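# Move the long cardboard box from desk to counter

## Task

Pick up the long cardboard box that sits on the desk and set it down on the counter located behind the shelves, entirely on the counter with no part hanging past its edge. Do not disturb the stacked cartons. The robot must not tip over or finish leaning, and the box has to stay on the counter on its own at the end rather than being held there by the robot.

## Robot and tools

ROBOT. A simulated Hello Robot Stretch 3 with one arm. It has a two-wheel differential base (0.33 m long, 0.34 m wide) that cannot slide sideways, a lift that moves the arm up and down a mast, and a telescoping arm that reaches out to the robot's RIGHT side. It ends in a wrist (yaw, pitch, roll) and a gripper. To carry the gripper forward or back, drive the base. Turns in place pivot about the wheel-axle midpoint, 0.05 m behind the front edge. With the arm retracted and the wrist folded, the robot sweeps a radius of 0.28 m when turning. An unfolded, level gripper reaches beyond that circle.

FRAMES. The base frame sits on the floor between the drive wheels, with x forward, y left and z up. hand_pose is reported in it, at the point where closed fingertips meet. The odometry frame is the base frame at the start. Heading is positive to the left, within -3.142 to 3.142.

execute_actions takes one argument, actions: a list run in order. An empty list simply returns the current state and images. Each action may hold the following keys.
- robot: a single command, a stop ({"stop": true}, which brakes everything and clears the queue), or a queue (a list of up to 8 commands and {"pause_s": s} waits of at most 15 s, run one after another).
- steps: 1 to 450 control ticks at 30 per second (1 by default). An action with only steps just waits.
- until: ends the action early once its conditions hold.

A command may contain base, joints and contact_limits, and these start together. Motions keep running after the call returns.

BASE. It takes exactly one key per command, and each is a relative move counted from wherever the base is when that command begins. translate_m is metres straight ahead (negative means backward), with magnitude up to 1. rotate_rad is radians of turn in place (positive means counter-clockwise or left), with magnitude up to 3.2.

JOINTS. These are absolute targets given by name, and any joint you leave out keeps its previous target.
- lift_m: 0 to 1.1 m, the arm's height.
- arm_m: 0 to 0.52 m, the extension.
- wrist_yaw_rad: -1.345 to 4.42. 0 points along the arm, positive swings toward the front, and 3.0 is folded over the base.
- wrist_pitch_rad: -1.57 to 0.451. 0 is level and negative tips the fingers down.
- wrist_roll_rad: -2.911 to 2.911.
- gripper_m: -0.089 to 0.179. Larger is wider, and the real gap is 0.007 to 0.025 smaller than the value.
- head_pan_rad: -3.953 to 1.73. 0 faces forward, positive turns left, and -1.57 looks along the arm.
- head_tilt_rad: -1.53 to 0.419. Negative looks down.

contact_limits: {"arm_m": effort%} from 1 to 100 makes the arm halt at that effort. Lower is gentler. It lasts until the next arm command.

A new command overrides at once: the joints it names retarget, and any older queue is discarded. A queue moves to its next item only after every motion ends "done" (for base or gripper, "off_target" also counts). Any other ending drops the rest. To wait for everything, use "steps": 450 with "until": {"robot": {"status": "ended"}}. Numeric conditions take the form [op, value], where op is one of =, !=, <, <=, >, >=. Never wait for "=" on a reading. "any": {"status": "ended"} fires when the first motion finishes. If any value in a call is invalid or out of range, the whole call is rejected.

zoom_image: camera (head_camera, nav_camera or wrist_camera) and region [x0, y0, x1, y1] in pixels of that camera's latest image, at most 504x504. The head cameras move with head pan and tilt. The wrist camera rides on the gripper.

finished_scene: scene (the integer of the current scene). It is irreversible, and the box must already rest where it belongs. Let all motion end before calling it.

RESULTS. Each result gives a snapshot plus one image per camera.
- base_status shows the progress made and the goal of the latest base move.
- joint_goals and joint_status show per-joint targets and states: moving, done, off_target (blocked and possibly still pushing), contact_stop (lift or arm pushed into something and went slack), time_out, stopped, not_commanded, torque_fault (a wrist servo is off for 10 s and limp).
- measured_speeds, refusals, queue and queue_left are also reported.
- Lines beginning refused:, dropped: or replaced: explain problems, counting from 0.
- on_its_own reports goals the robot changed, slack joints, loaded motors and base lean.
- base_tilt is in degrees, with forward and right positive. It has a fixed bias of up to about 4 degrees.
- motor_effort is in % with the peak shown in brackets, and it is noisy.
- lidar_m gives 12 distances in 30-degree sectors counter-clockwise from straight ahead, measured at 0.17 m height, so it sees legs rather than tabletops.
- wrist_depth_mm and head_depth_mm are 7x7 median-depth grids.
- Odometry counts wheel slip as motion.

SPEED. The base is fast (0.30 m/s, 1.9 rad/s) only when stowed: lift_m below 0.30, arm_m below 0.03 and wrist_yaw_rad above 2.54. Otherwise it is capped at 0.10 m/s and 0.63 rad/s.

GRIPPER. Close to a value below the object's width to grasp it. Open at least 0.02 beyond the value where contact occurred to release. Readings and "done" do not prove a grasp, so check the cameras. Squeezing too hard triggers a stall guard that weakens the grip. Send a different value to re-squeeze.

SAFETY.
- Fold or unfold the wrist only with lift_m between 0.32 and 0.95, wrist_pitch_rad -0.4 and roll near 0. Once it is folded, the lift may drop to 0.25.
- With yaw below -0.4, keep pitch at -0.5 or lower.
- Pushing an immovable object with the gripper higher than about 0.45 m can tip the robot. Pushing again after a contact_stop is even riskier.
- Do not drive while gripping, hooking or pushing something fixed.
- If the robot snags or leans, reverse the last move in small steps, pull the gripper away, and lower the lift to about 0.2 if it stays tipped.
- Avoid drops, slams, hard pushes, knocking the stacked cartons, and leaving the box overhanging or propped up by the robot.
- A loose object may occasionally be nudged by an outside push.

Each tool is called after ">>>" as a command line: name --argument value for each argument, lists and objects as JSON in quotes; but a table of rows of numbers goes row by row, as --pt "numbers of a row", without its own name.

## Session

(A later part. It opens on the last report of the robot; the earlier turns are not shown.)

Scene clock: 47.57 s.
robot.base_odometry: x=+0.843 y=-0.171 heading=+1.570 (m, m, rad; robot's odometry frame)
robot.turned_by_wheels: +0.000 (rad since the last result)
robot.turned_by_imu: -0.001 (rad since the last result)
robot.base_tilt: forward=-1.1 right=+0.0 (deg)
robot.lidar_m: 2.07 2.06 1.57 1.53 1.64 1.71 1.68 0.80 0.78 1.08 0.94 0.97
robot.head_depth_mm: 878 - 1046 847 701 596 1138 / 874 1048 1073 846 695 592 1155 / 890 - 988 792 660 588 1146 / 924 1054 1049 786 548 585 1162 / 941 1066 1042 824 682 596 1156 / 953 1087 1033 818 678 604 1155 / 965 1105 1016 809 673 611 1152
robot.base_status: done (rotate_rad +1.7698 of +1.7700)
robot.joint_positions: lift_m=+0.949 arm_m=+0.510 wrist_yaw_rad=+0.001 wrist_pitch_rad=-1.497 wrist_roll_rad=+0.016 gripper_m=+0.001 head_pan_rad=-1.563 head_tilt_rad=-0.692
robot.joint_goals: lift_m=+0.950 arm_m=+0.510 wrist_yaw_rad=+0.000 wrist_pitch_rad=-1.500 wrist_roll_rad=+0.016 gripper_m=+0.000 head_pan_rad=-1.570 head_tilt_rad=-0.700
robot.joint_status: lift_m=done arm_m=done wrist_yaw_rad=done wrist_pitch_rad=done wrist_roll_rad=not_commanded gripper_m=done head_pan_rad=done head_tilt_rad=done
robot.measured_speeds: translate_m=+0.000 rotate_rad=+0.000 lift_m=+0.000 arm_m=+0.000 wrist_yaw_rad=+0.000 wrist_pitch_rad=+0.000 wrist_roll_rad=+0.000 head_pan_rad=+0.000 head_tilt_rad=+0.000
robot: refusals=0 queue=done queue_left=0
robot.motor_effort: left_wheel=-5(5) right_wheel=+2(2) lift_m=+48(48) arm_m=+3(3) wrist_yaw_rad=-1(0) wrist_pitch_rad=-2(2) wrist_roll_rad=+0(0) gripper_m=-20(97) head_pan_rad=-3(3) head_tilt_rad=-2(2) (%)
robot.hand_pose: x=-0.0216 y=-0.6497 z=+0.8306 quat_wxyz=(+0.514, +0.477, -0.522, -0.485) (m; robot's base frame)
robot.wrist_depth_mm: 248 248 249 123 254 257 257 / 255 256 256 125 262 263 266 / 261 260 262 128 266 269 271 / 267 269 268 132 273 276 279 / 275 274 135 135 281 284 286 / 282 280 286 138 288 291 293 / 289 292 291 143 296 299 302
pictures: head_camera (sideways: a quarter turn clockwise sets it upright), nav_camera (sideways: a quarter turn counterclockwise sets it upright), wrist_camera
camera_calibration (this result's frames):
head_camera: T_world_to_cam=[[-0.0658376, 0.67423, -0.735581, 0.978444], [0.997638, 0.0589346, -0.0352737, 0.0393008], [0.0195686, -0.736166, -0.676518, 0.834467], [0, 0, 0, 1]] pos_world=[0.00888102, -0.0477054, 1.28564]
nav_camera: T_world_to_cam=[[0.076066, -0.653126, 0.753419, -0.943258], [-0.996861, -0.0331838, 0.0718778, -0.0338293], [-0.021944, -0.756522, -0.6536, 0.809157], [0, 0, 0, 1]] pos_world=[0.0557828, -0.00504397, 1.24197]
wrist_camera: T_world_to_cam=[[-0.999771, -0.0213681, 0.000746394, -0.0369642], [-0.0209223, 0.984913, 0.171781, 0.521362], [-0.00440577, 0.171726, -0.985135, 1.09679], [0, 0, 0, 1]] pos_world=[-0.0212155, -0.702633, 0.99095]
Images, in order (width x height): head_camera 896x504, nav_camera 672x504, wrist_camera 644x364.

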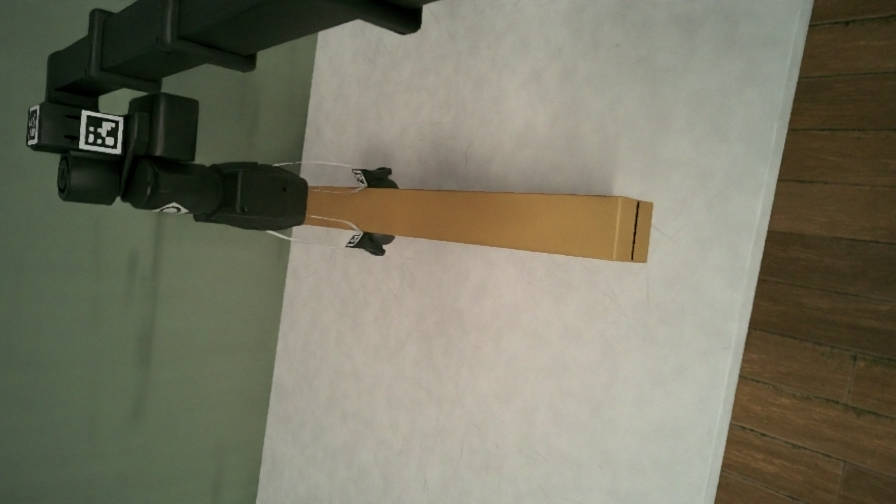

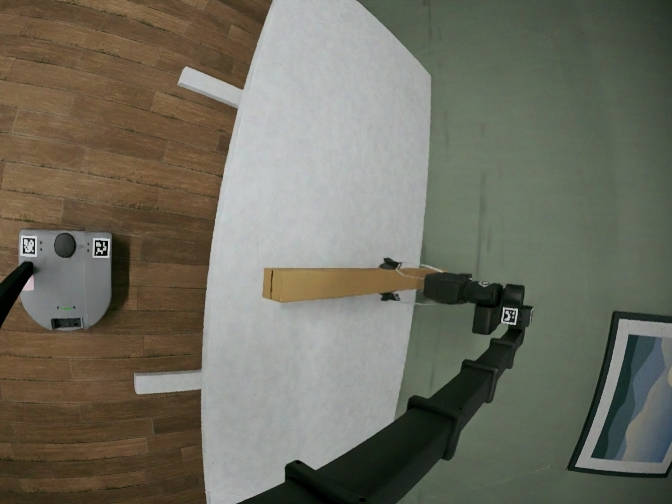

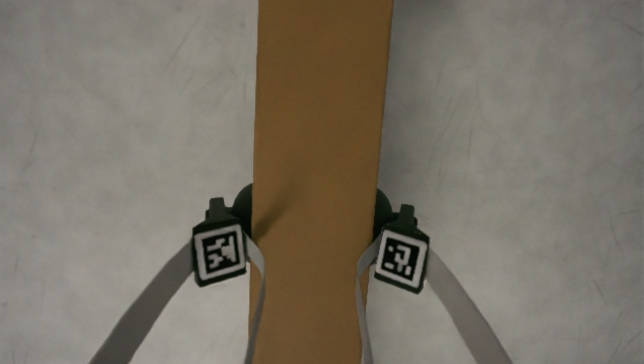

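>>> execute_actions --actions '[{"robot":[{"joints":{"wrist_yaw_rad":1.57,"arm_m":0.38}},{"joints":{"arm_m":0.0,"head_pan_rad":0,"head_tilt_rad":-0.6},"base":{"rotate_rad":-0.654}},{"base":{"translate_m":-0.86}},{"base":{"translate_m":-0.853}},{"base":{"rotate_rad":2.12}}],"steps":450,"until":{"robot":{"status":"ended"}}},{"steps":450,"until":{"robot":{"status":"ended"}}},{"steps":450,"until":{"robot":{"status":"ended"}}}]'

Scene clock: 85.37 s.
robot.base_odometry: x=-0.196 y=-1.524 heading=+1.036 (m, m, rad; robot's odometry frame)
robot.turned_by_wheels: -0.534 (rad since the last result)
robot.turned_by_imu: -0.561 (rad since the last result)
robot.base_tilt: forward=-1.1 right=+0.0 (deg)
robot.lidar_m: 2.62 2.06 0.95 0.68 0.97 0.38 0.29 0.28 0.29 0.41 1.27 1.76
robot.head_depth_mm: 2571 1995 2791 2184 1733 1435 1224 / 2964 2286 2782 2145 1709 1426 1216 / 3381 3553 2813 2144 1713 1410 1216 / 3385 3638 2841 2107 1689 1403 1207 / 3198 3547 2783 2086 1680 1398 1191 / 3106 3361 2746 2049 1661 1382 1191 / 2969 3278 2723 2033 1644 1379 1185
robot.base_status: time_out (rotate_rad +0.1206 of +0.1207)
robot.joint_positions: lift_m=+0.949 arm_m=+0.002 wrist_yaw_rad=+1.330 wrist_pitch_rad=-1.471 wrist_roll_rad=+0.062 gripper_m=+0.014 head_pan_rad=-0.006 head_tilt_rad=-0.603
robot.joint_goals: lift_m=+0.950 arm_m=+0.000 wrist_yaw_rad=+1.348 wrist_pitch_rad=-1.500 wrist_roll_rad=+0.062 gripper_m=+0.013 head_pan_rad=+0.000 head_tilt_rad=-0.600
robot.joint_status: lift_m=done arm_m=done wrist_yaw_rad=done wrist_pitch_rad=done wrist_roll_rad=not_commanded gripper_m=done head_pan_rad=done head_tilt_rad=done
robot.measured_speeds: translate_m=+0.000 rotate_rad=+0.000 lift_m=+0.000 arm_m=+0.000 wrist_yaw_rad=+0.000 wrist_pitch_rad=+0.000 wrist_roll_rad=+0.000 head_pan_rad=+0.000 head_tilt_rad=+0.000
robot: refusals=0 queue=dropped queue_left=0
robot.on_its_own: wrist_yaw_rad is held at +1.348, not at your +1.570, by its stall guard, which is not easing now; gripper_m is held at +0.013, not at your +0.000, by its stall guard, which is not easing now; wrist_yaw_rad is at rest, and its effort (+16) is outside its rest range (-12 to +12)
robot.motor_effort: left_wheel=-4(100) right_wheel=-1(89) lift_m=+44(47) arm_m=+0(5) wrist_yaw_rad=+16(28) wrist_pitch_rad=-16(72) wrist_roll_rad=-23(36) gripper_m=-20(25) head_pan_rad=+3(47) head_tilt_rad=+1(9) (%)
robot.hand_pose: x=-0.0199 y=-0.1478 z=+0.8307 quat_wxyz=(+0.702, +0.695, -0.141, -0.071) (m; robot's base frame)
robot.wrist_depth_mm: 929 948 941 125 126 959 711 / 949 965 948 128 129 904 522 / 968 979 994 131 897 633 411 / - - 135 134 655 473 339 / - - 137 137 490 378 290 / - - 142 141 427 317 252 / - - 145 146 355 265 224
pictures: head_camera (sideways: a quarter turn clockwise sets it upright), nav_camera (sideways: a quarter turn counterclockwise sets it upright), wrist_camera
camera_calibration (this result's frames):
head_camera: T_world_to_cam=[[-0.60729, -0.0571279, -0.792424, 1.05584], [-0.0421167, 0.998324, -0.0396948, 0.0514035], [0.793363, 0.00926803, -0.608678, 0.741502], [0, 0, 0, 1]] pos_world=[0.0550844, 0.00212823, 1.29005]
nav_camera: T_world_to_cam=[[0.58483, 0.0676498, 0.80833, -1.01794], [0.0132394, -0.99718, 0.073876, -0.0426009], [0.811048, -0.0325031, -0.584076, 0.713635], [0, 0, 0, 1]] pos_world=[0.0170937, 0.049578, 1.2428]
wrist_camera: T_world_to_cam=[[-0.262299, -0.964981, -0.0032485, -0.145935], [-0.95475, 0.259026, 0.146147, -0.0774888], [-0.140188, 0.0414357, -0.989258, 0.992175], [0, 0, 0, 1]] pos_world=[0.0268295, -0.161865, 0.992367]
Images, in order (width x height): head_camera 896x504, nav_camera 672x504, wrist_camera 644x364.

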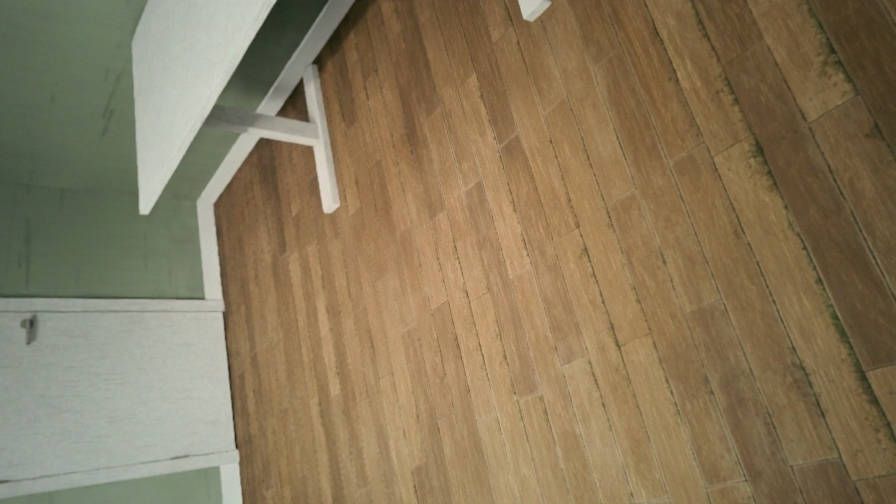

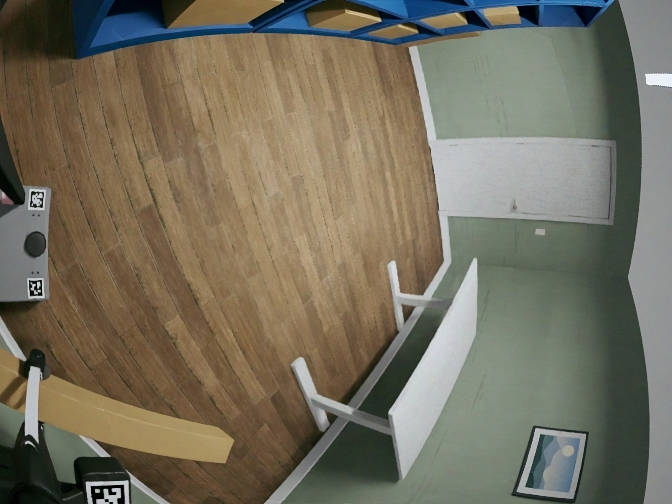

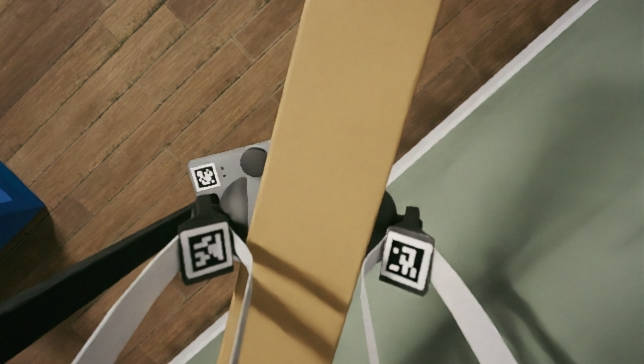

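>>> execute_actions --actions '[{"robot":[{"base":{"translate_m":0.3}},{"joints":{"wrist_yaw_rad":1.57,"wrist_pitch_rad":-1.5,"wrist_roll_rad":0.016,"gripper_m":0.002},"base":{"rotate_rad":2.4}}],"steps":450,"until":{"robot":{"status":"ended"}}}]'

Scene clock: 95.17 s.
robot.base_odometry: x=-0.043 y=-1.266 heading=-2.848 (m, m, rad; robot's odometry frame)
robot.turned_by_wheels: +2.400 (rad since the last result)
robot.turned_by_imu: +2.424 (rad since the last result)
robot.base_tilt: forward=-1.2 right=-0.1 (deg)
robot.lidar_m: 0.94 0.60 0.55 0.55 0.67 1.33 1.52 2.32 3.23 1.25 0.88 0.73
robot.head_depth_mm: 2399 2679 2789 2181 1193 1072 419 / 2121 2662 2817 2148 1717 1421 1217 / 1527 1799 2258 2137 1698 1415 1214 / 1172 1344 1579 1876 1692 1408 1208 / 961 1068 1213 1386 1551 1400 1196 / 812 888 983 1096 1245 1320 1193 / 704 762 827 907 1004 1130 1161
robot.base_status: done (rotate_rad +2.3998 of +2.4000)
robot.joint_positions: lift_m=+0.949 arm_m=+0.002 wrist_yaw_rad=+1.567 wrist_pitch_rad=-1.497 wrist_roll_rad=+0.019 gripper_m=+0.003 head_pan_rad=-0.006 head_tilt_rad=-0.603
robot.joint_goals: lift_m=+0.950 arm_m=+0.000 wrist_yaw_rad=+1.570 wrist_pitch_rad=-1.500 wrist_roll_rad=+0.016 gripper_m=+0.002 head_pan_rad=+0.000 head_tilt_rad=-0.600
robot.joint_status: lift_m=done arm_m=done wrist_yaw_rad=done wrist_pitch_rad=done wrist_roll_rad=done gripper_m=done head_pan_rad=done head_tilt_rad=done
robot.measured_speeds: translate_m=+0.000 rotate_rad=+0.000 lift_m=+0.000 arm_m=+0.000 wrist_yaw_rad=+0.000 wrist_pitch_rad=+0.000 wrist_roll_rad=+0.000 head_pan_rad=+0.000 head_tilt_rad=+0.000
robot: refusals=0 queue=done queue_left=0
robot.motor_effort: left_wheel=-5(10) right_wheel=+2(4) lift_m=+44(44) arm_m=+0(0) wrist_yaw_rad=+2(15) wrist_pitch_rad=-2(15) wrist_roll_rad=-2(22) gripper_m=-20(65) head_pan_rad=+4(3) head_tilt_rad=+2(1) (%)
robot.hand_pose: x=-0.0265 y=-0.1474 z=+0.8307 quat_wxyz=(+0.707, +0.707, -0.034, +0.018) (m; robot's base frame)
robot.wrist_depth_mm: 795 917 931 123 947 932 944 / 860 935 954 126 947 951 967 / 906 965 956 129 994 987 - / 944 - - 132 - - - / - - 135 135 - - - / - - - 139 - - - / - - - 143 - - -
pictures: head_camera (sideways: a quarter turn clockwise sets it upright), nav_camera (sideways: a quarter turn counterclockwise sets it upright), wrist_camera
camera_calibration (this result's frames):
head_camera: T_world_to_cam=[[-0.60729, -0.0571277, -0.792424, 1.05584], [-0.0421164, 0.998324, -0.0396948, 0.0514035], [0.793363, 0.00926777, -0.608678, 0.741502], [0, 0, 0, 1]] pos_world=[0.0550844, 0.00212821, 1.29005]
nav_camera: T_world_to_cam=[[0.58483, 0.0676496, 0.80833, -1.01794], [0.0132391, -0.99718, 0.073876, -0.0426009], [0.811048, -0.0325034, -0.584076, 0.713635], [0, 0, 0, 1]] pos_world=[0.0170938, 0.049578, 1.2428]
wrist_camera: T_world_to_cam=[[0.0142802, -0.999898, 0.000540444, -0.148264], [-0.98499, -0.0139743, 0.172045, -0.146481], [-0.17202, -0.00298917, -0.985089, 0.980421], [0, 0, 0, 1]] pos_world=[0.0264871, -0.147365, 0.991083]
Images, in order (width x height): head_camera 896x504, nav_camera 672x504, wrist_camera 644x364.

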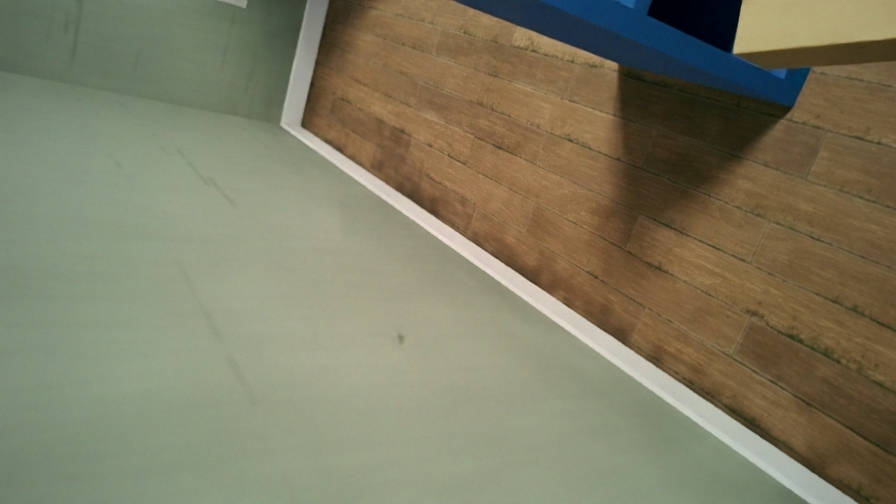

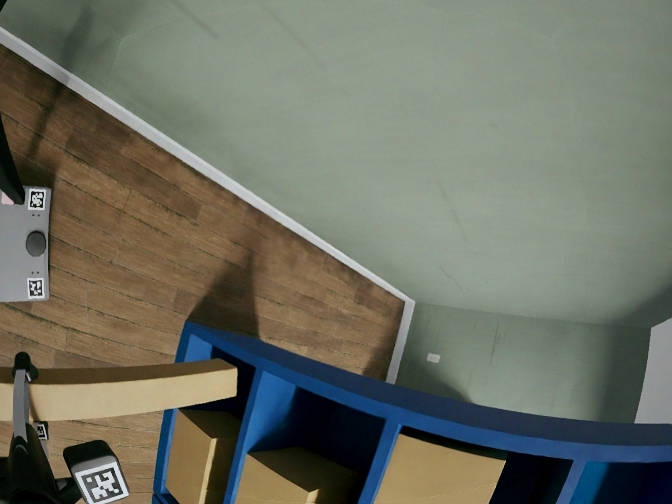

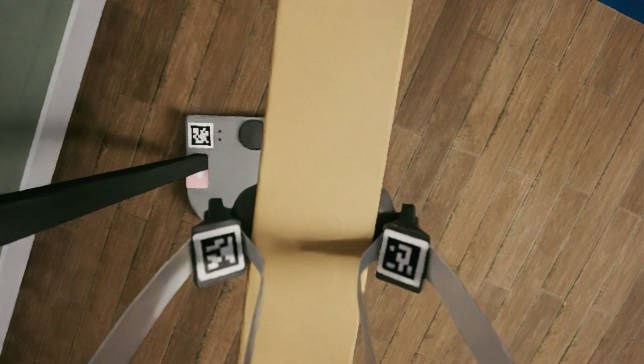

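>>> execute_actions --actions '[{"robot":[{"base":{"rotate_rad":0.4}},{"base":{"translate_m":0.41}},{"base":{"rotate_rad":-0.765}},{"base":{"translate_m":0.3}}],"steps":450,"until":{"robot":{"status":"ended"}}}]'

Scene clock: 110.40 s.
robot.base_odometry: x=-0.658 y=-1.506 heading=+3.071 (m, m, rad; robot's odometry frame)
robot.turned_by_wheels: -0.365 (rad since the last result)
robot.turned_by_imu: -0.372 (rad since the last result)
robot.base_tilt: forward=-1.1 right=+0.0 (deg)
robot.lidar_m: 1.07 0.38 0.28 0.27 0.28 0.37 1.00 2.18 2.93 0.76 0.38 0.50
robot.head_depth_mm: 1939 1931 1870 2022 1731 1404 420 / 1946 2190 2432 2174 1709 1416 1220 / 1959 2188 2466 2130 1695 1412 1211 / 1975 2182 2494 2114 1683 1404 1204 / 1789 1968 2176 1974 1671 1390 1197 / 1027 1083 1151 1212 1309 1319 1168 / 722 749 778 811 849 890 938
robot.base_status: done (translate_m +0.3000 of +0.3000)
robot.joint_positions: lift_m=+0.949 arm_m=+0.002 wrist_yaw_rad=+1.567 wrist_pitch_rad=-1.497 wrist_roll_rad=+0.019 gripper_m=+0.003 head_pan_rad=-0.006 head_tilt_rad=-0.603
robot.joint_goals: lift_m=+0.950 arm_m=+0.000 wrist_yaw_rad=+1.570 wrist_pitch_rad=-1.500 wrist_roll_rad=+0.016 gripper_m=+0.002 head_pan_rad=+0.000 head_tilt_rad=-0.600
robot.joint_status: lift_m=done arm_m=done wrist_yaw_rad=done wrist_pitch_rad=done wrist_roll_rad=done gripper_m=done head_pan_rad=done head_tilt_rad=done
robot.measured_speeds: translate_m=+0.000 rotate_rad=+0.000 lift_m=+0.000 arm_m=+0.000 wrist_yaw_rad=+0.000 wrist_pitch_rad=+0.000 wrist_roll_rad=+0.000 head_pan_rad=+0.000 head_tilt_rad=+0.000
robot: refusals=0 queue=done queue_left=0
robot.motor_effort: left_wheel=+4(11) right_wheel=-4(5) lift_m=+44(44) arm_m=+0(1) wrist_yaw_rad=+3(3) wrist_pitch_rad=-2(2) wrist_roll_rad=-2(2) gripper_m=-20(20) head_pan_rad=+3(3) head_tilt_rad=+1(1) (%)
robot.hand_pose: x=-0.0267 y=-0.1474 z=+0.8308 quat_wxyz=(+0.707, +0.707, -0.034, +0.018) (m; robot's base frame)
robot.wrist_depth_mm: 513 761 931 123 518 385 440 / 515 772 952 126 633 885 777 / 520 781 964 129 992 982 991 / 514 827 - 132 - - - / 540 793 135 136 - - - / 529 742 - 139 - - - / 536 861 - 142 - - -
pictures: head_camera (sideways: a quarter turn clockwise sets it upright), nav_camera (sideways: a quarter turn counterclockwise sets it upright), wrist_camera
camera_calibration (this result's frames):
head_camera: T_world_to_cam=[[-0.60729, -0.057128, -0.792424, 1.05584], [-0.0421169, 0.998324, -0.0396948, 0.0514035], [0.793363, 0.00926816, -0.608678, 0.741502], [0, 0, 0, 1]] pos_world=[0.0550844, 0.00212824, 1.29005]
nav_camera: T_world_to_cam=[[0.58483, 0.0676499, 0.80833, -1.01794], [0.0132396, -0.99718, 0.073876, -0.0426009], [0.811048, -0.032503, -0.584076, 0.713635], [0, 0, 0, 1]] pos_world=[0.0170937, 0.049578, 1.2428]
wrist_camera: T_world_to_cam=[[0.0143011, -0.999898, 0.000531604, -0.148259], [-0.984906, -0.013995, 0.172521, -0.147], [-0.172496, -0.00299082, -0.985006, 0.98032], [0, 0, 0, 1]] pos_world=[0.0264403, -0.147369, 0.99106]
Images, in order (width x height): head_camera 896x504, nav_camera 672x504, wrist_camera 644x364.

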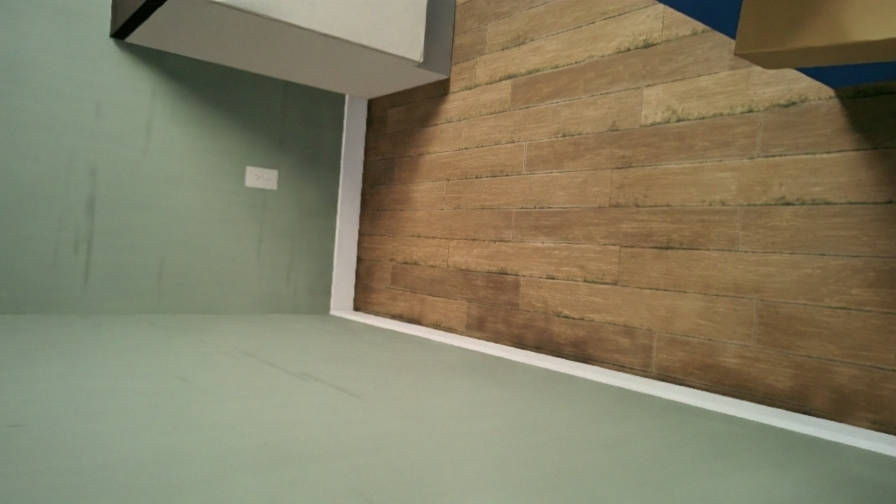

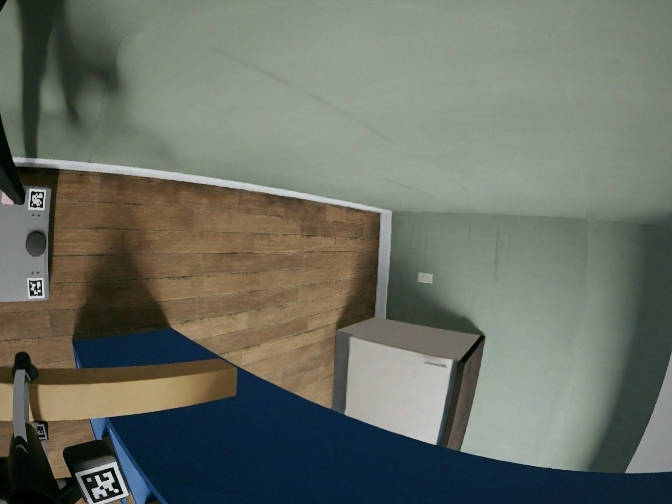

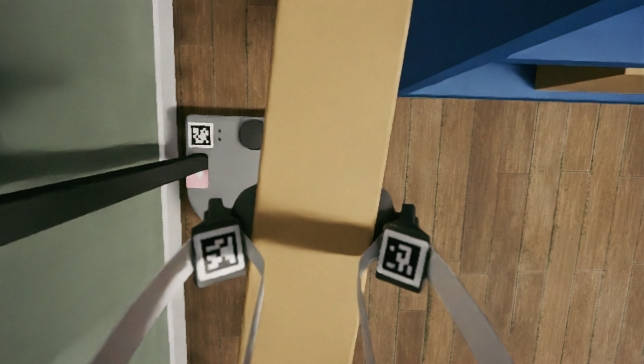

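>>> execute_actions --actions '[{"robot":[{"base":{"translate_m":0.75},"joints":{"lift_m":1.1,"head_tilt_rad":-0.45,"head_pan_rad":0.5}},{"base":{"rotate_rad":-0.4}},{"base":{"translate_m":0.3}},{"base":{"rotate_rad":-0.78}}],"steps":450,"until":{"robot":{"status":"ended"}}},{"steps":450,"until":{"robot":{"status":"ended"}}}]'

Scene clock: 130.03 s.
robot.base_odometry: x=-1.673 y=-1.317 heading=+1.891 (m, m, rad; robot's odometry frame)
robot.turned_by_wheels: -1.180 (rad since the last result)
robot.turned_by_imu: -1.196 (rad since the last result)
robot.base_tilt: forward=-1.1 right=+0.0 (deg)
robot.lidar_m: 1.12 0.80 1.12 0.67 0.43 0.39 0.40 0.49 0.99 0.51 0.56 1.13
robot.head_depth_mm: 1705 1904 1287 1356 1659 1608 1324 / 1564 1749 1254 1186 1418 1580 1320 / 1436 1605 1225 1048 1230 1454 1308 / 1331 1465 1198 925 1084 1269 1301 / 1246 1356 1173 905 1029 1185 1287 / 1161 1265 1149 1093 1264 1442 1289 / 1092 1183 1233 1365 1545 1521 1284
robot.base_status: done (rotate_rad -0.7798 of -0.7800)
robot.joint_positions: lift_m=+1.099 arm_m=+0.002 wrist_yaw_rad=+1.567 wrist_pitch_rad=-1.498 wrist_roll_rad=+0.019 gripper_m=+0.003 head_pan_rad=+0.493 head_tilt_rad=-0.458
robot.joint_goals: lift_m=+1.100 arm_m=+0.000 wrist_yaw_rad=+1.570 wrist_pitch_rad=-1.500 wrist_roll_rad=+0.016 gripper_m=+0.002 head_pan_rad=+0.500 head_tilt_rad=-0.450
robot.joint_status: lift_m=done arm_m=done wrist_yaw_rad=done wrist_pitch_rad=done wrist_roll_rad=done gripper_m=done head_pan_rad=done head_tilt_rad=done
robot.measured_speeds: translate_m=+0.000 rotate_rad=+0.000 lift_m=+0.000 arm_m=+0.000 wrist_yaw_rad=+0.000 wrist_pitch_rad=+0.000 wrist_roll_rad=+0.000 head_pan_rad=+0.000 head_tilt_rad=+0.000
robot: refusals=0 queue=done queue_left=0
robot.motor_effort: left_wheel=+4(10) right_wheel=-4(6) lift_m=+48(48) arm_m=+0(1) wrist_yaw_rad=+2(3) wrist_pitch_rad=-1(2) wrist_roll_rad=-2(1) gripper_m=-20(20) head_pan_rad=+4(36) head_tilt_rad=+3(14) (%)
robot.hand_pose: x=-0.0267 y=-0.1474 z=+0.9806 quat_wxyz=(+0.707, +0.707, -0.034, +0.018) (m; robot's base frame)
robot.wrist_depth_mm: - - - 123 - 789 488 / - - - 126 - 693 447 / - - - 129 - 729 471 / - - - 132 - - 800 / 751 963 135 135 - - - / 640 723 782 139 - - - / 527 609 626 143 - - -
pictures: head_camera (sideways: a quarter turn clockwise sets it upright), nav_camera (sideways: a quarter turn counterclockwise sets it upright), wrist_camera
camera_calibration (this result's frames):
head_camera: T_world_to_cam=[[-0.399144, -0.283424, -0.871984, 1.1583], [-0.509196, 0.859407, -0.0462552, 0.0628017], [0.762498, 0.425548, -0.487345, 0.583831], [0, 0, 0, 1]] pos_world=[0.0491375, 0.02587, 1.29745]
nav_camera: T_world_to_cam=[[0.372567, 0.280937, 0.884459, -1.11592], [0.479198, -0.874419, 0.0758919, -0.0480818], [0.794709, 0.395557, -0.460404, 0.552826], [0, 0, 0, 1]] pos_world=[-0.00054153, 0.0527846, 1.24516]
wrist_camera: T_world_to_cam=[[0.014298, -0.999898, 0.000526959, -0.148339], [-0.98487, -0.0139921, 0.172731, -0.173111], [-0.172706, -0.00298869, -0.984969, 1.12787], [0, 0, 0, 1]] pos_world=[0.0264196, -0.147375, 1.1409]
Images, in order (width x height): head_camera 896x504, nav_camera 672x504, wrist_camera 644x364.

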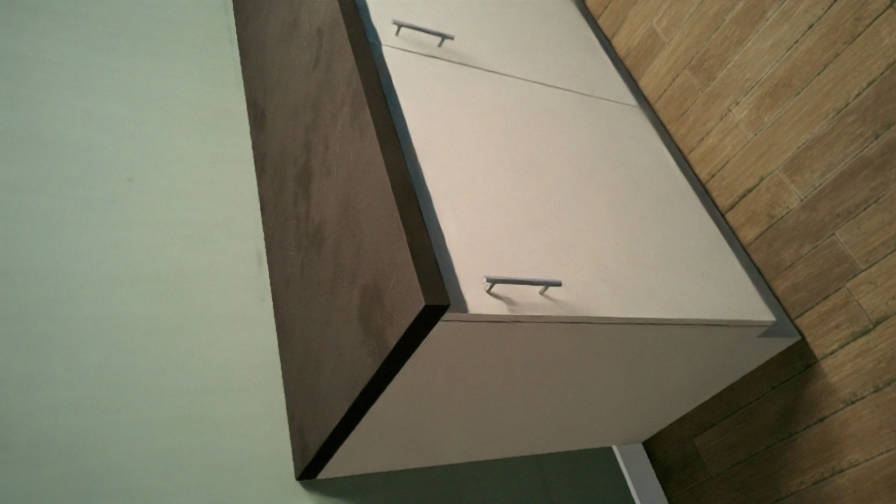

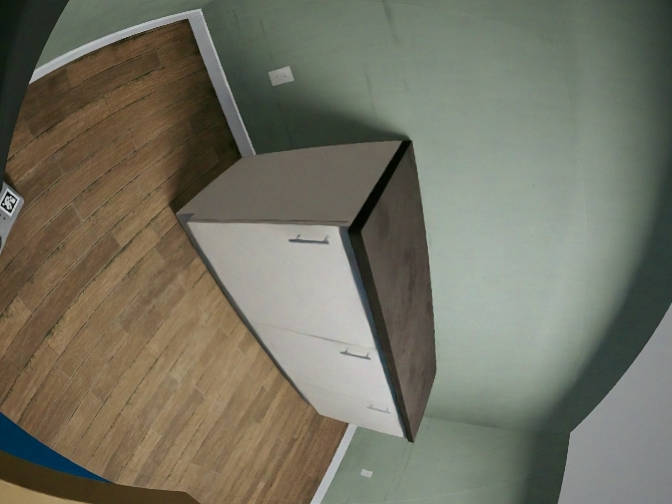

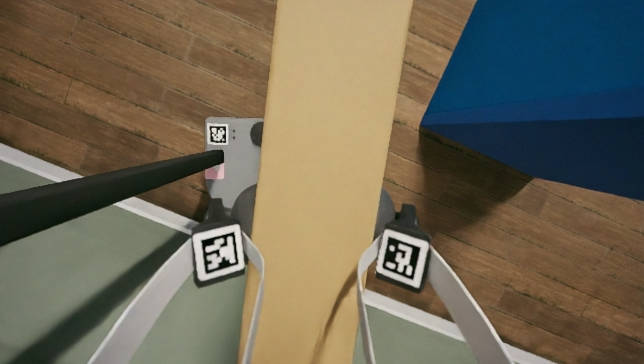

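>>> execute_actions --actions '[{"robot":[{"base":{"rotate_rad":-0.08},"joints":{"head_tilt_rad":-0.7,"head_pan_rad":-1.3}},{"base":{"translate_m":0.95}},{"base":{"rotate_rad":2.83}}],"steps":450,"until":{"robot":{"status":"ended"}}},{"steps":450,"until":{"robot":{"status":"ended"}}}]'

Scene clock: 149.43 s.
robot.base_odometry: x=-1.899 y=-0.394 heading=-1.642 (m, m, rad; robot's odometry frame)
robot.turned_by_wheels: +2.750 (rad since the last result)
robot.turned_by_imu: +2.776 (rad since the last result)
robot.base_tilt: forward=-1.2 right=-0.1 (deg)
robot.lidar_m: 1.31 1.36 0.75 0.72 0.75 1.02 2.46 0.56 0.41 0.39 0.41 0.55
robot.head_depth_mm: 797 877 722 568 - - - / 823 892 715 579 - 657 - / 851 915 707 577 - 734 - / 879 943 700 570 - 287 - / 912 938 693 548 646 293 1120 / 946 1028 686 562 683 291 1134 / 978 1126 678 574 684 295 1148
robot.base_status: done (rotate_rad +2.8298 of +2.8300)
robot.joint_positions: lift_m=+1.099 arm_m=+0.002 wrist_yaw_rad=+1.567 wrist_pitch_rad=-1.498 wrist_roll_rad=+0.019 gripper_m=+0.003 head_pan_rad=-1.293 head_tilt_rad=-0.691
robot.joint_goals: lift_m=+1.100 arm_m=+0.000 wrist_yaw_rad=+1.570 wrist_pitch_rad=-1.500 wrist_roll_rad=+0.016 gripper_m=+0.002 head_pan_rad=-1.300 head_tilt_rad=-0.700
robot.joint_status: lift_m=done arm_m=done wrist_yaw_rad=done wrist_pitch_rad=done wrist_roll_rad=done gripper_m=done head_pan_rad=done head_tilt_rad=done
robot.measured_speeds: translate_m=+0.000 rotate_rad=+0.000 lift_m=+0.000 arm_m=+0.000 wrist_yaw_rad=+0.000 wrist_pitch_rad=+0.000 wrist_roll_rad=+0.000 head_pan_rad=+0.000 head_tilt_rad=+0.000
robot: refusals=0 queue=done queue_left=0
robot.motor_effort: left_wheel=-4(10) right_wheel=+2(6) lift_m=+47(48) arm_m=+0(1) wrist_yaw_rad=+3(3) wrist_pitch_rad=-1(2) wrist_roll_rad=-2(2) gripper_m=-19(20) head_pan_rad=-3(47) head_tilt_rad=-3(15) (%)
robot.hand_pose: x=-0.0268 y=-0.1474 z=+0.9806 quat_wxyz=(+0.707, +0.707, -0.033, +0.018) (m; robot's base frame)
robot.wrist_depth_mm: - - - 123 594 434 289 / - - - 126 650 429 263 / - - - 129 638 425 262 / - - - 132 711 425 260 / - - 136 136 607 420 258 / - - - 139 908 390 257 / - - - 143 764 385 259
pictures: head_camera (sideways: a quarter turn clockwise sets it upright), nav_camera (sideways: a quarter turn counterclockwise sets it upright), wrist_camera
camera_calibration (this result's frames):
head_camera: T_world_to_cam=[[-0.243366, 0.631726, -0.736, 0.980072], [0.945679, 0.323179, -0.0353056, 0.0396594], [0.215556, -0.704611, -0.676061, 0.832678], [0, 0, 0, 1]] pos_world=[0.0215219, -0.0452401, 1.28567]
nav_camera: T_world_to_cam=[[0.247584, -0.608647, 0.753824, -0.944832], [-0.951813, -0.298134, 0.0718937, -0.034125], [0.180983, -0.735299, -0.653131, 0.807309], [0, 0, 0, 1]] pos_world=[0.0553358, 0.00837058, 1.24197]
wrist_camera: T_world_to_cam=[[0.0143313, -0.999897, 0.000526449, -0.148353], [-0.984845, -0.0140246, 0.172869, -0.173287], [-0.172844, -0.00299591, -0.984945, 1.12784], [0, 0, 0, 1]] pos_world=[0.026406, -0.147389, 1.1409]
Images, in order (width x height): head_camera 896x504, nav_camera 672x504, wrist_camera 644x364.

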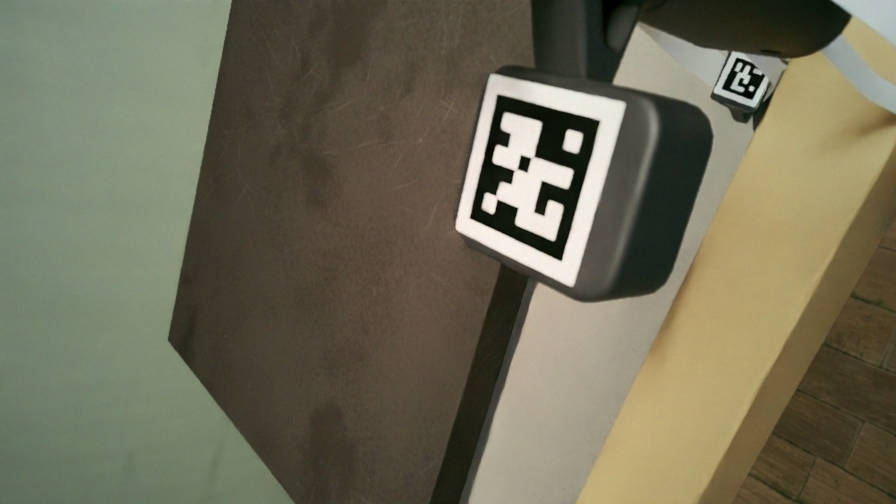

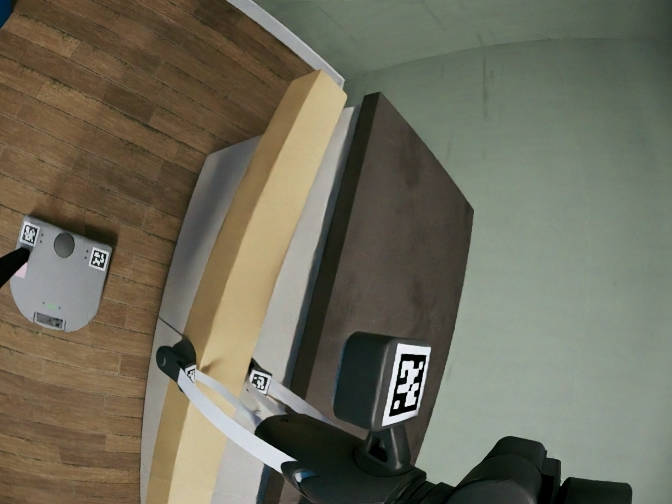

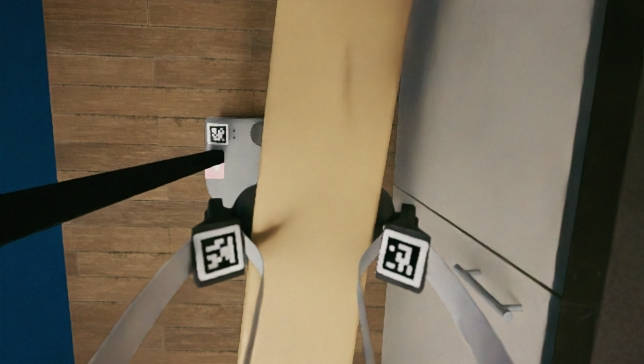

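Parallel to the counter. Back up slightly while extending the arm.

>>> execute_actions --actions '[{"robot":{"base":{"translate_m":-0.1},"joints":{"arm_m":0.45}},"steps":450,"until":{"robot":{"status":"ended"}}}]'

Scene clock: 155.23 s.
robot.base_odometry: x=-1.892 y=-0.295 heading=-1.642 (m, m, rad; robot's odometry frame)
robot.turned_by_wheels: +0.000 (rad since the last result)
robot.turned_by_imu: +0.000 (rad since the last result)
robot.base_tilt: forward=-1.2 right=+0.0 (deg)
robot.lidar_m: 1.41 1.03 0.75 0.72 0.75 1.03 2.36 0.56 0.41 0.39 0.40 0.55
robot.head_depth_mm: 785 875 582 568 492 623 802 / 826 887 597 561 503 665 875 / 849 916 631 557 569 718 973 / 878 940 650 552 607 777 1110 / 911 934 667 548 649 846 1135 / 943 923 686 561 694 932 1154 / 984 1064 677 574 754 1032 1145
robot.base_status: done (translate_m -0.1000 of -0.1000)
robot.joint_positions: lift_m=+1.099 arm_m=+0.450 wrist_yaw_rad=+1.568 wrist_pitch_rad=-1.498 wrist_roll_rad=+0.019 gripper_m=+0.003 head_pan_rad=-1.293 head_tilt_rad=-0.692
robot.joint_goals: lift_m=+1.100 arm_m=+0.450 wrist_yaw_rad=+1.570 wrist_pitch_rad=-1.500 wrist_roll_rad=+0.016 gripper_m=+0.002 head_pan_rad=-1.300 head_tilt_rad=-0.700
robot.joint_status: lift_m=done arm_m=done wrist_yaw_rad=done wrist_pitch_rad=done wrist_roll_rad=done gripper_m=done head_pan_rad=done head_tilt_rad=done
robot.measured_speeds: translate_m=+0.000 rotate_rad=+0.000 lift_m=+0.000 arm_m=+0.000 wrist_yaw_rad=+0.000 wrist_pitch_rad=+0.000 wrist_roll_rad=+0.000 head_pan_rad=+0.000 head_tilt_rad=+0.000
robot: refusals=0 queue=done queue_left=0
robot.motor_effort: left_wheel=-5(10) right_wheel=+2(4) lift_m=+48(48) arm_m=+3(4) wrist_yaw_rad=+2(3) wrist_pitch_rad=-1(1) wrist_roll_rad=-1(1) gripper_m=-20(20) head_pan_rad=-3(4) head_tilt_rad=-3(3) (%)
robot.hand_pose: x=-0.0268 y=-0.5950 z=+0.9806 quat_wxyz=(+0.707, +0.707, -0.033, +0.018) (m; robot's base frame)
robot.wrist_depth_mm: 213 213 213 123 216 218 218 / 216 218 219 126 221 223 223 / 221 223 224 129 227 228 228 / 227 227 228 132 232 235 236 / 234 234 135 135 238 240 243 / 239 239 242 139 247 247 249 / 246 247 247 143 250 255 256
pictures: head_camera (sideways: a quarter turn clockwise sets it upright), nav_camera (sideways: a quarter turn counterclockwise sets it upright), wrist_camera
camera_calibration (this result's frames):
head_camera: T_world_to_cam=[[-0.243293, 0.631995, -0.735792, 0.979802], [0.945745, 0.322988, -0.0352898, 0.0396384], [0.215349, -0.704458, -0.676287, 0.832973], [0, 0, 0, 1]] pos_world=[0.0215109, -0.0452386, 1.28566]
nav_camera: T_world_to_cam=[[0.247518, -0.608922, 0.753624, -0.94457], [-0.95187, -0.297952, 0.0718858, -0.0341143], [0.180771, -0.735145, -0.653364, 0.807613], [0, 0, 0, 1]] pos_world=[0.0553325, 0.00837775, 1.24197]
wrist_camera: T_world_to_cam=[[0.0153663, -0.999882, 0.000561147, -0.595863], [-0.98483, -0.015038, 0.17287, -0.180167], [-0.172841, -0.00320901, -0.984944, 1.12637], [0, 0, 0, 1]] pos_world=[0.0264062, -0.594887, 1.1409]
Images, in order (width x height): head_camera 896x504, nav_camera 672x504, wrist_camera 644x364.

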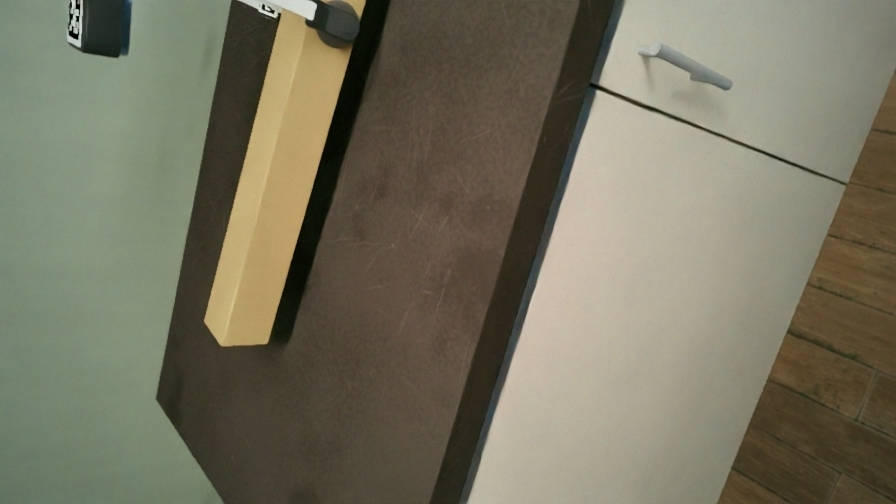

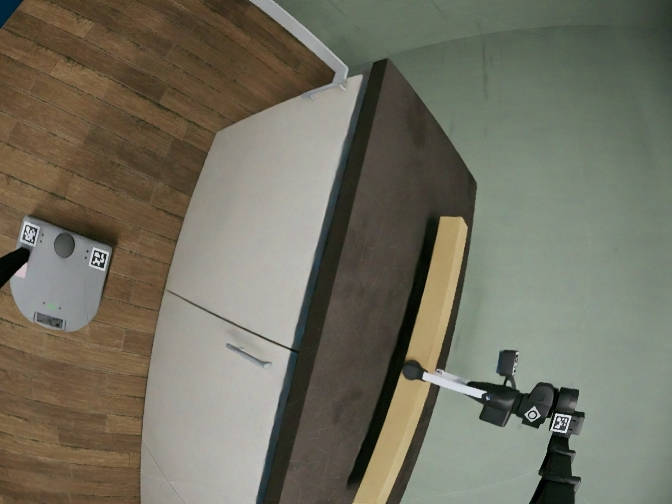

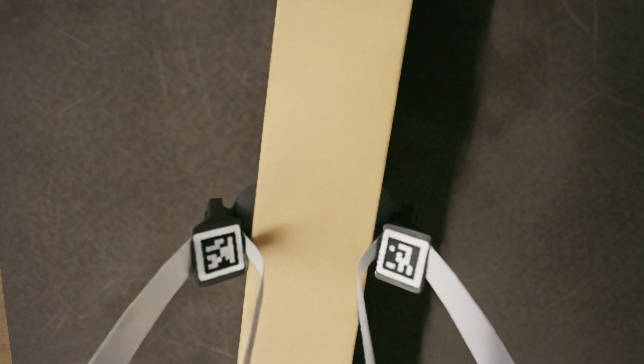

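>>> execute_actions --actions '[{"robot":[{"joints":{"lift_m":1.055}},{"joints":{"gripper_m":0.12}},{"joints":{"lift_m":1.1}}],"steps":450,"until":{"robot":{"status":"ended"}}}]'

Scene clock: 160.10 s.
robot.base_odometry: x=-1.892 y=-0.295 heading=-1.642 (m, m, rad; robot's odometry frame)
robot.turned_by_wheels: +0.000 (rad since the last result)
robot.turned_by_imu: -0.001 (rad since the last result)
robot.base_tilt: forward=-1.1 right=+0.0 (deg)
robot.lidar_m: 1.41 1.03 0.75 0.72 0.75 1.02 2.36 0.56 0.41 0.39 0.41 0.55
robot.head_depth_mm: 783 877 737 566 492 622 801 / 822 888 635 562 502 667 874 / 851 914 649 557 570 720 973 / 878 941 665 552 607 778 1108 / 912 935 679 549 648 848 1138 / 941 920 685 561 696 930 1157 / 979 1059 677 575 754 1036 1146
robot.base_status: done (translate_m -0.1000 of -0.1000)
robot.joint_positions: lift_m=+1.099 arm_m=+0.450 wrist_yaw_rad=+1.568 wrist_pitch_rad=-1.498 wrist_roll_rad=+0.019 gripper_m=+0.120 head_pan_rad=-1.293 head_tilt_rad=-0.692
robot.joint_goals: lift_m=+1.100 arm_m=+0.450 wrist_yaw_rad=+1.570 wrist_pitch_rad=-1.500 wrist_roll_rad=+0.016 gripper_m=+0.120 head_pan_rad=-1.300 head_tilt_rad=-0.700
robot.joint_status: lift_m=done arm_m=done wrist_yaw_rad=done wrist_pitch_rad=done wrist_roll_rad=done gripper_m=done head_pan_rad=done head_tilt_rad=done
robot.measured_speeds: translate_m=+0.000 rotate_rad=+0.000 lift_m=+0.000 arm_m=+0.000 wrist_yaw_rad=+0.000 wrist_pitch_rad=+0.000 wrist_roll_rad=+0.000 head_pan_rad=+0.000 head_tilt_rad=+0.000
robot: refusals=0 queue=done queue_left=0
robot.motor_effort: left_wheel=-5(5) right_wheel=+2(2) lift_m=+47(51) arm_m=+2(4) wrist_yaw_rad=+2(2) wrist_pitch_rad=-1(1) wrist_roll_rad=-1(1) gripper_m=+0(84) head_pan_rad=-3(3) head_tilt_rad=-3(3) (%)
robot.hand_pose: x=-0.0268 y=-0.5950 z=+0.9806 quat_wxyz=(+0.707, +0.707, -0.033, +0.018) (m; robot's base frame)
robot.wrist_depth_mm: 212 213 214 170 216 217 220 / 217 217 220 173 221 223 224 / 222 223 224 177 227 229 230 / 228 228 230 181 234 233 237 / 234 233 236 186 238 241 243 / 239 241 240 191 245 247 249 / 248 247 247 197 252 255 256
pictures: head_camera (sideways: a quarter turn clockwise sets it upright), nav_camera (sideways: a quarter turn counterclockwise sets it upright), wrist_camera
camera_calibration (this result's frames):
head_camera: T_world_to_cam=[[-0.243293, 0.631995, -0.735792, 0.979802], [0.945745, 0.322988, -0.0352898, 0.0396384], [0.215349, -0.704458, -0.676287, 0.832973], [0, 0, 0, 1]] pos_world=[0.0215109, -0.0452386, 1.28566]
nav_camera: T_world_to_cam=[[0.247518, -0.608922, 0.753624, -0.944571], [-0.95187, -0.297952, 0.0718858, -0.0341143], [0.180771, -0.735145, -0.653363, 0.807613], [0, 0, 0, 1]] pos_world=[0.0553325, 0.00837775, 1.24197]
wrist_camera: T_world_to_cam=[[0.0153664, -0.999882, 0.000561145, -0.595863], [-0.98483, -0.0150381, 0.17287, -0.18017], [-0.172841, -0.00320903, -0.984944, 1.12639], [0, 0, 0, 1]] pos_world=[0.0264062, -0.594888, 1.14091]
Images, in order (width x height): head_camera 896x504, nav_camera 672x504, wrist_camera 644x364.

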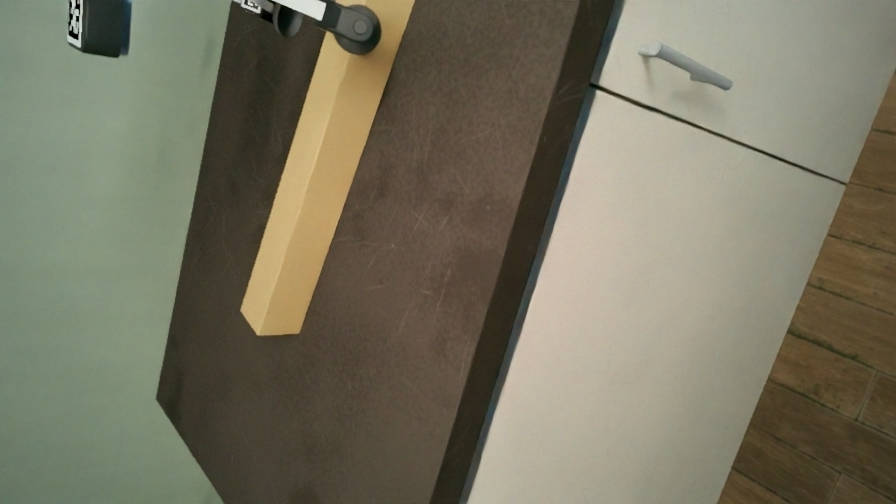

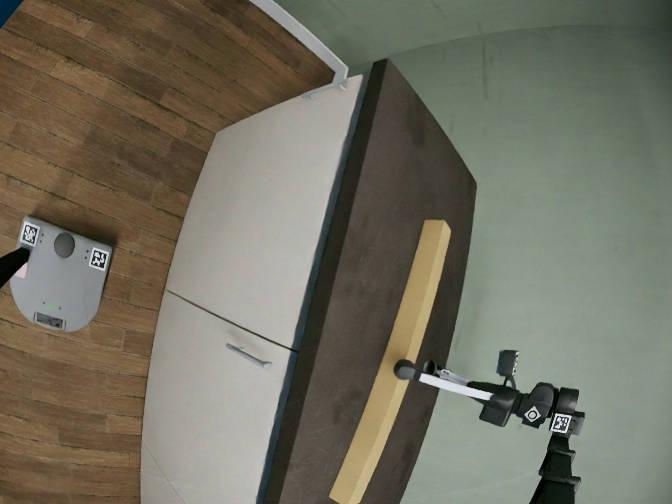

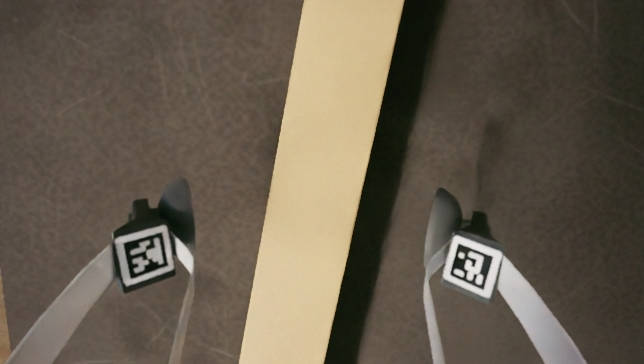

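>>> finished_scene --scene 1

The scene is finished: the task was done.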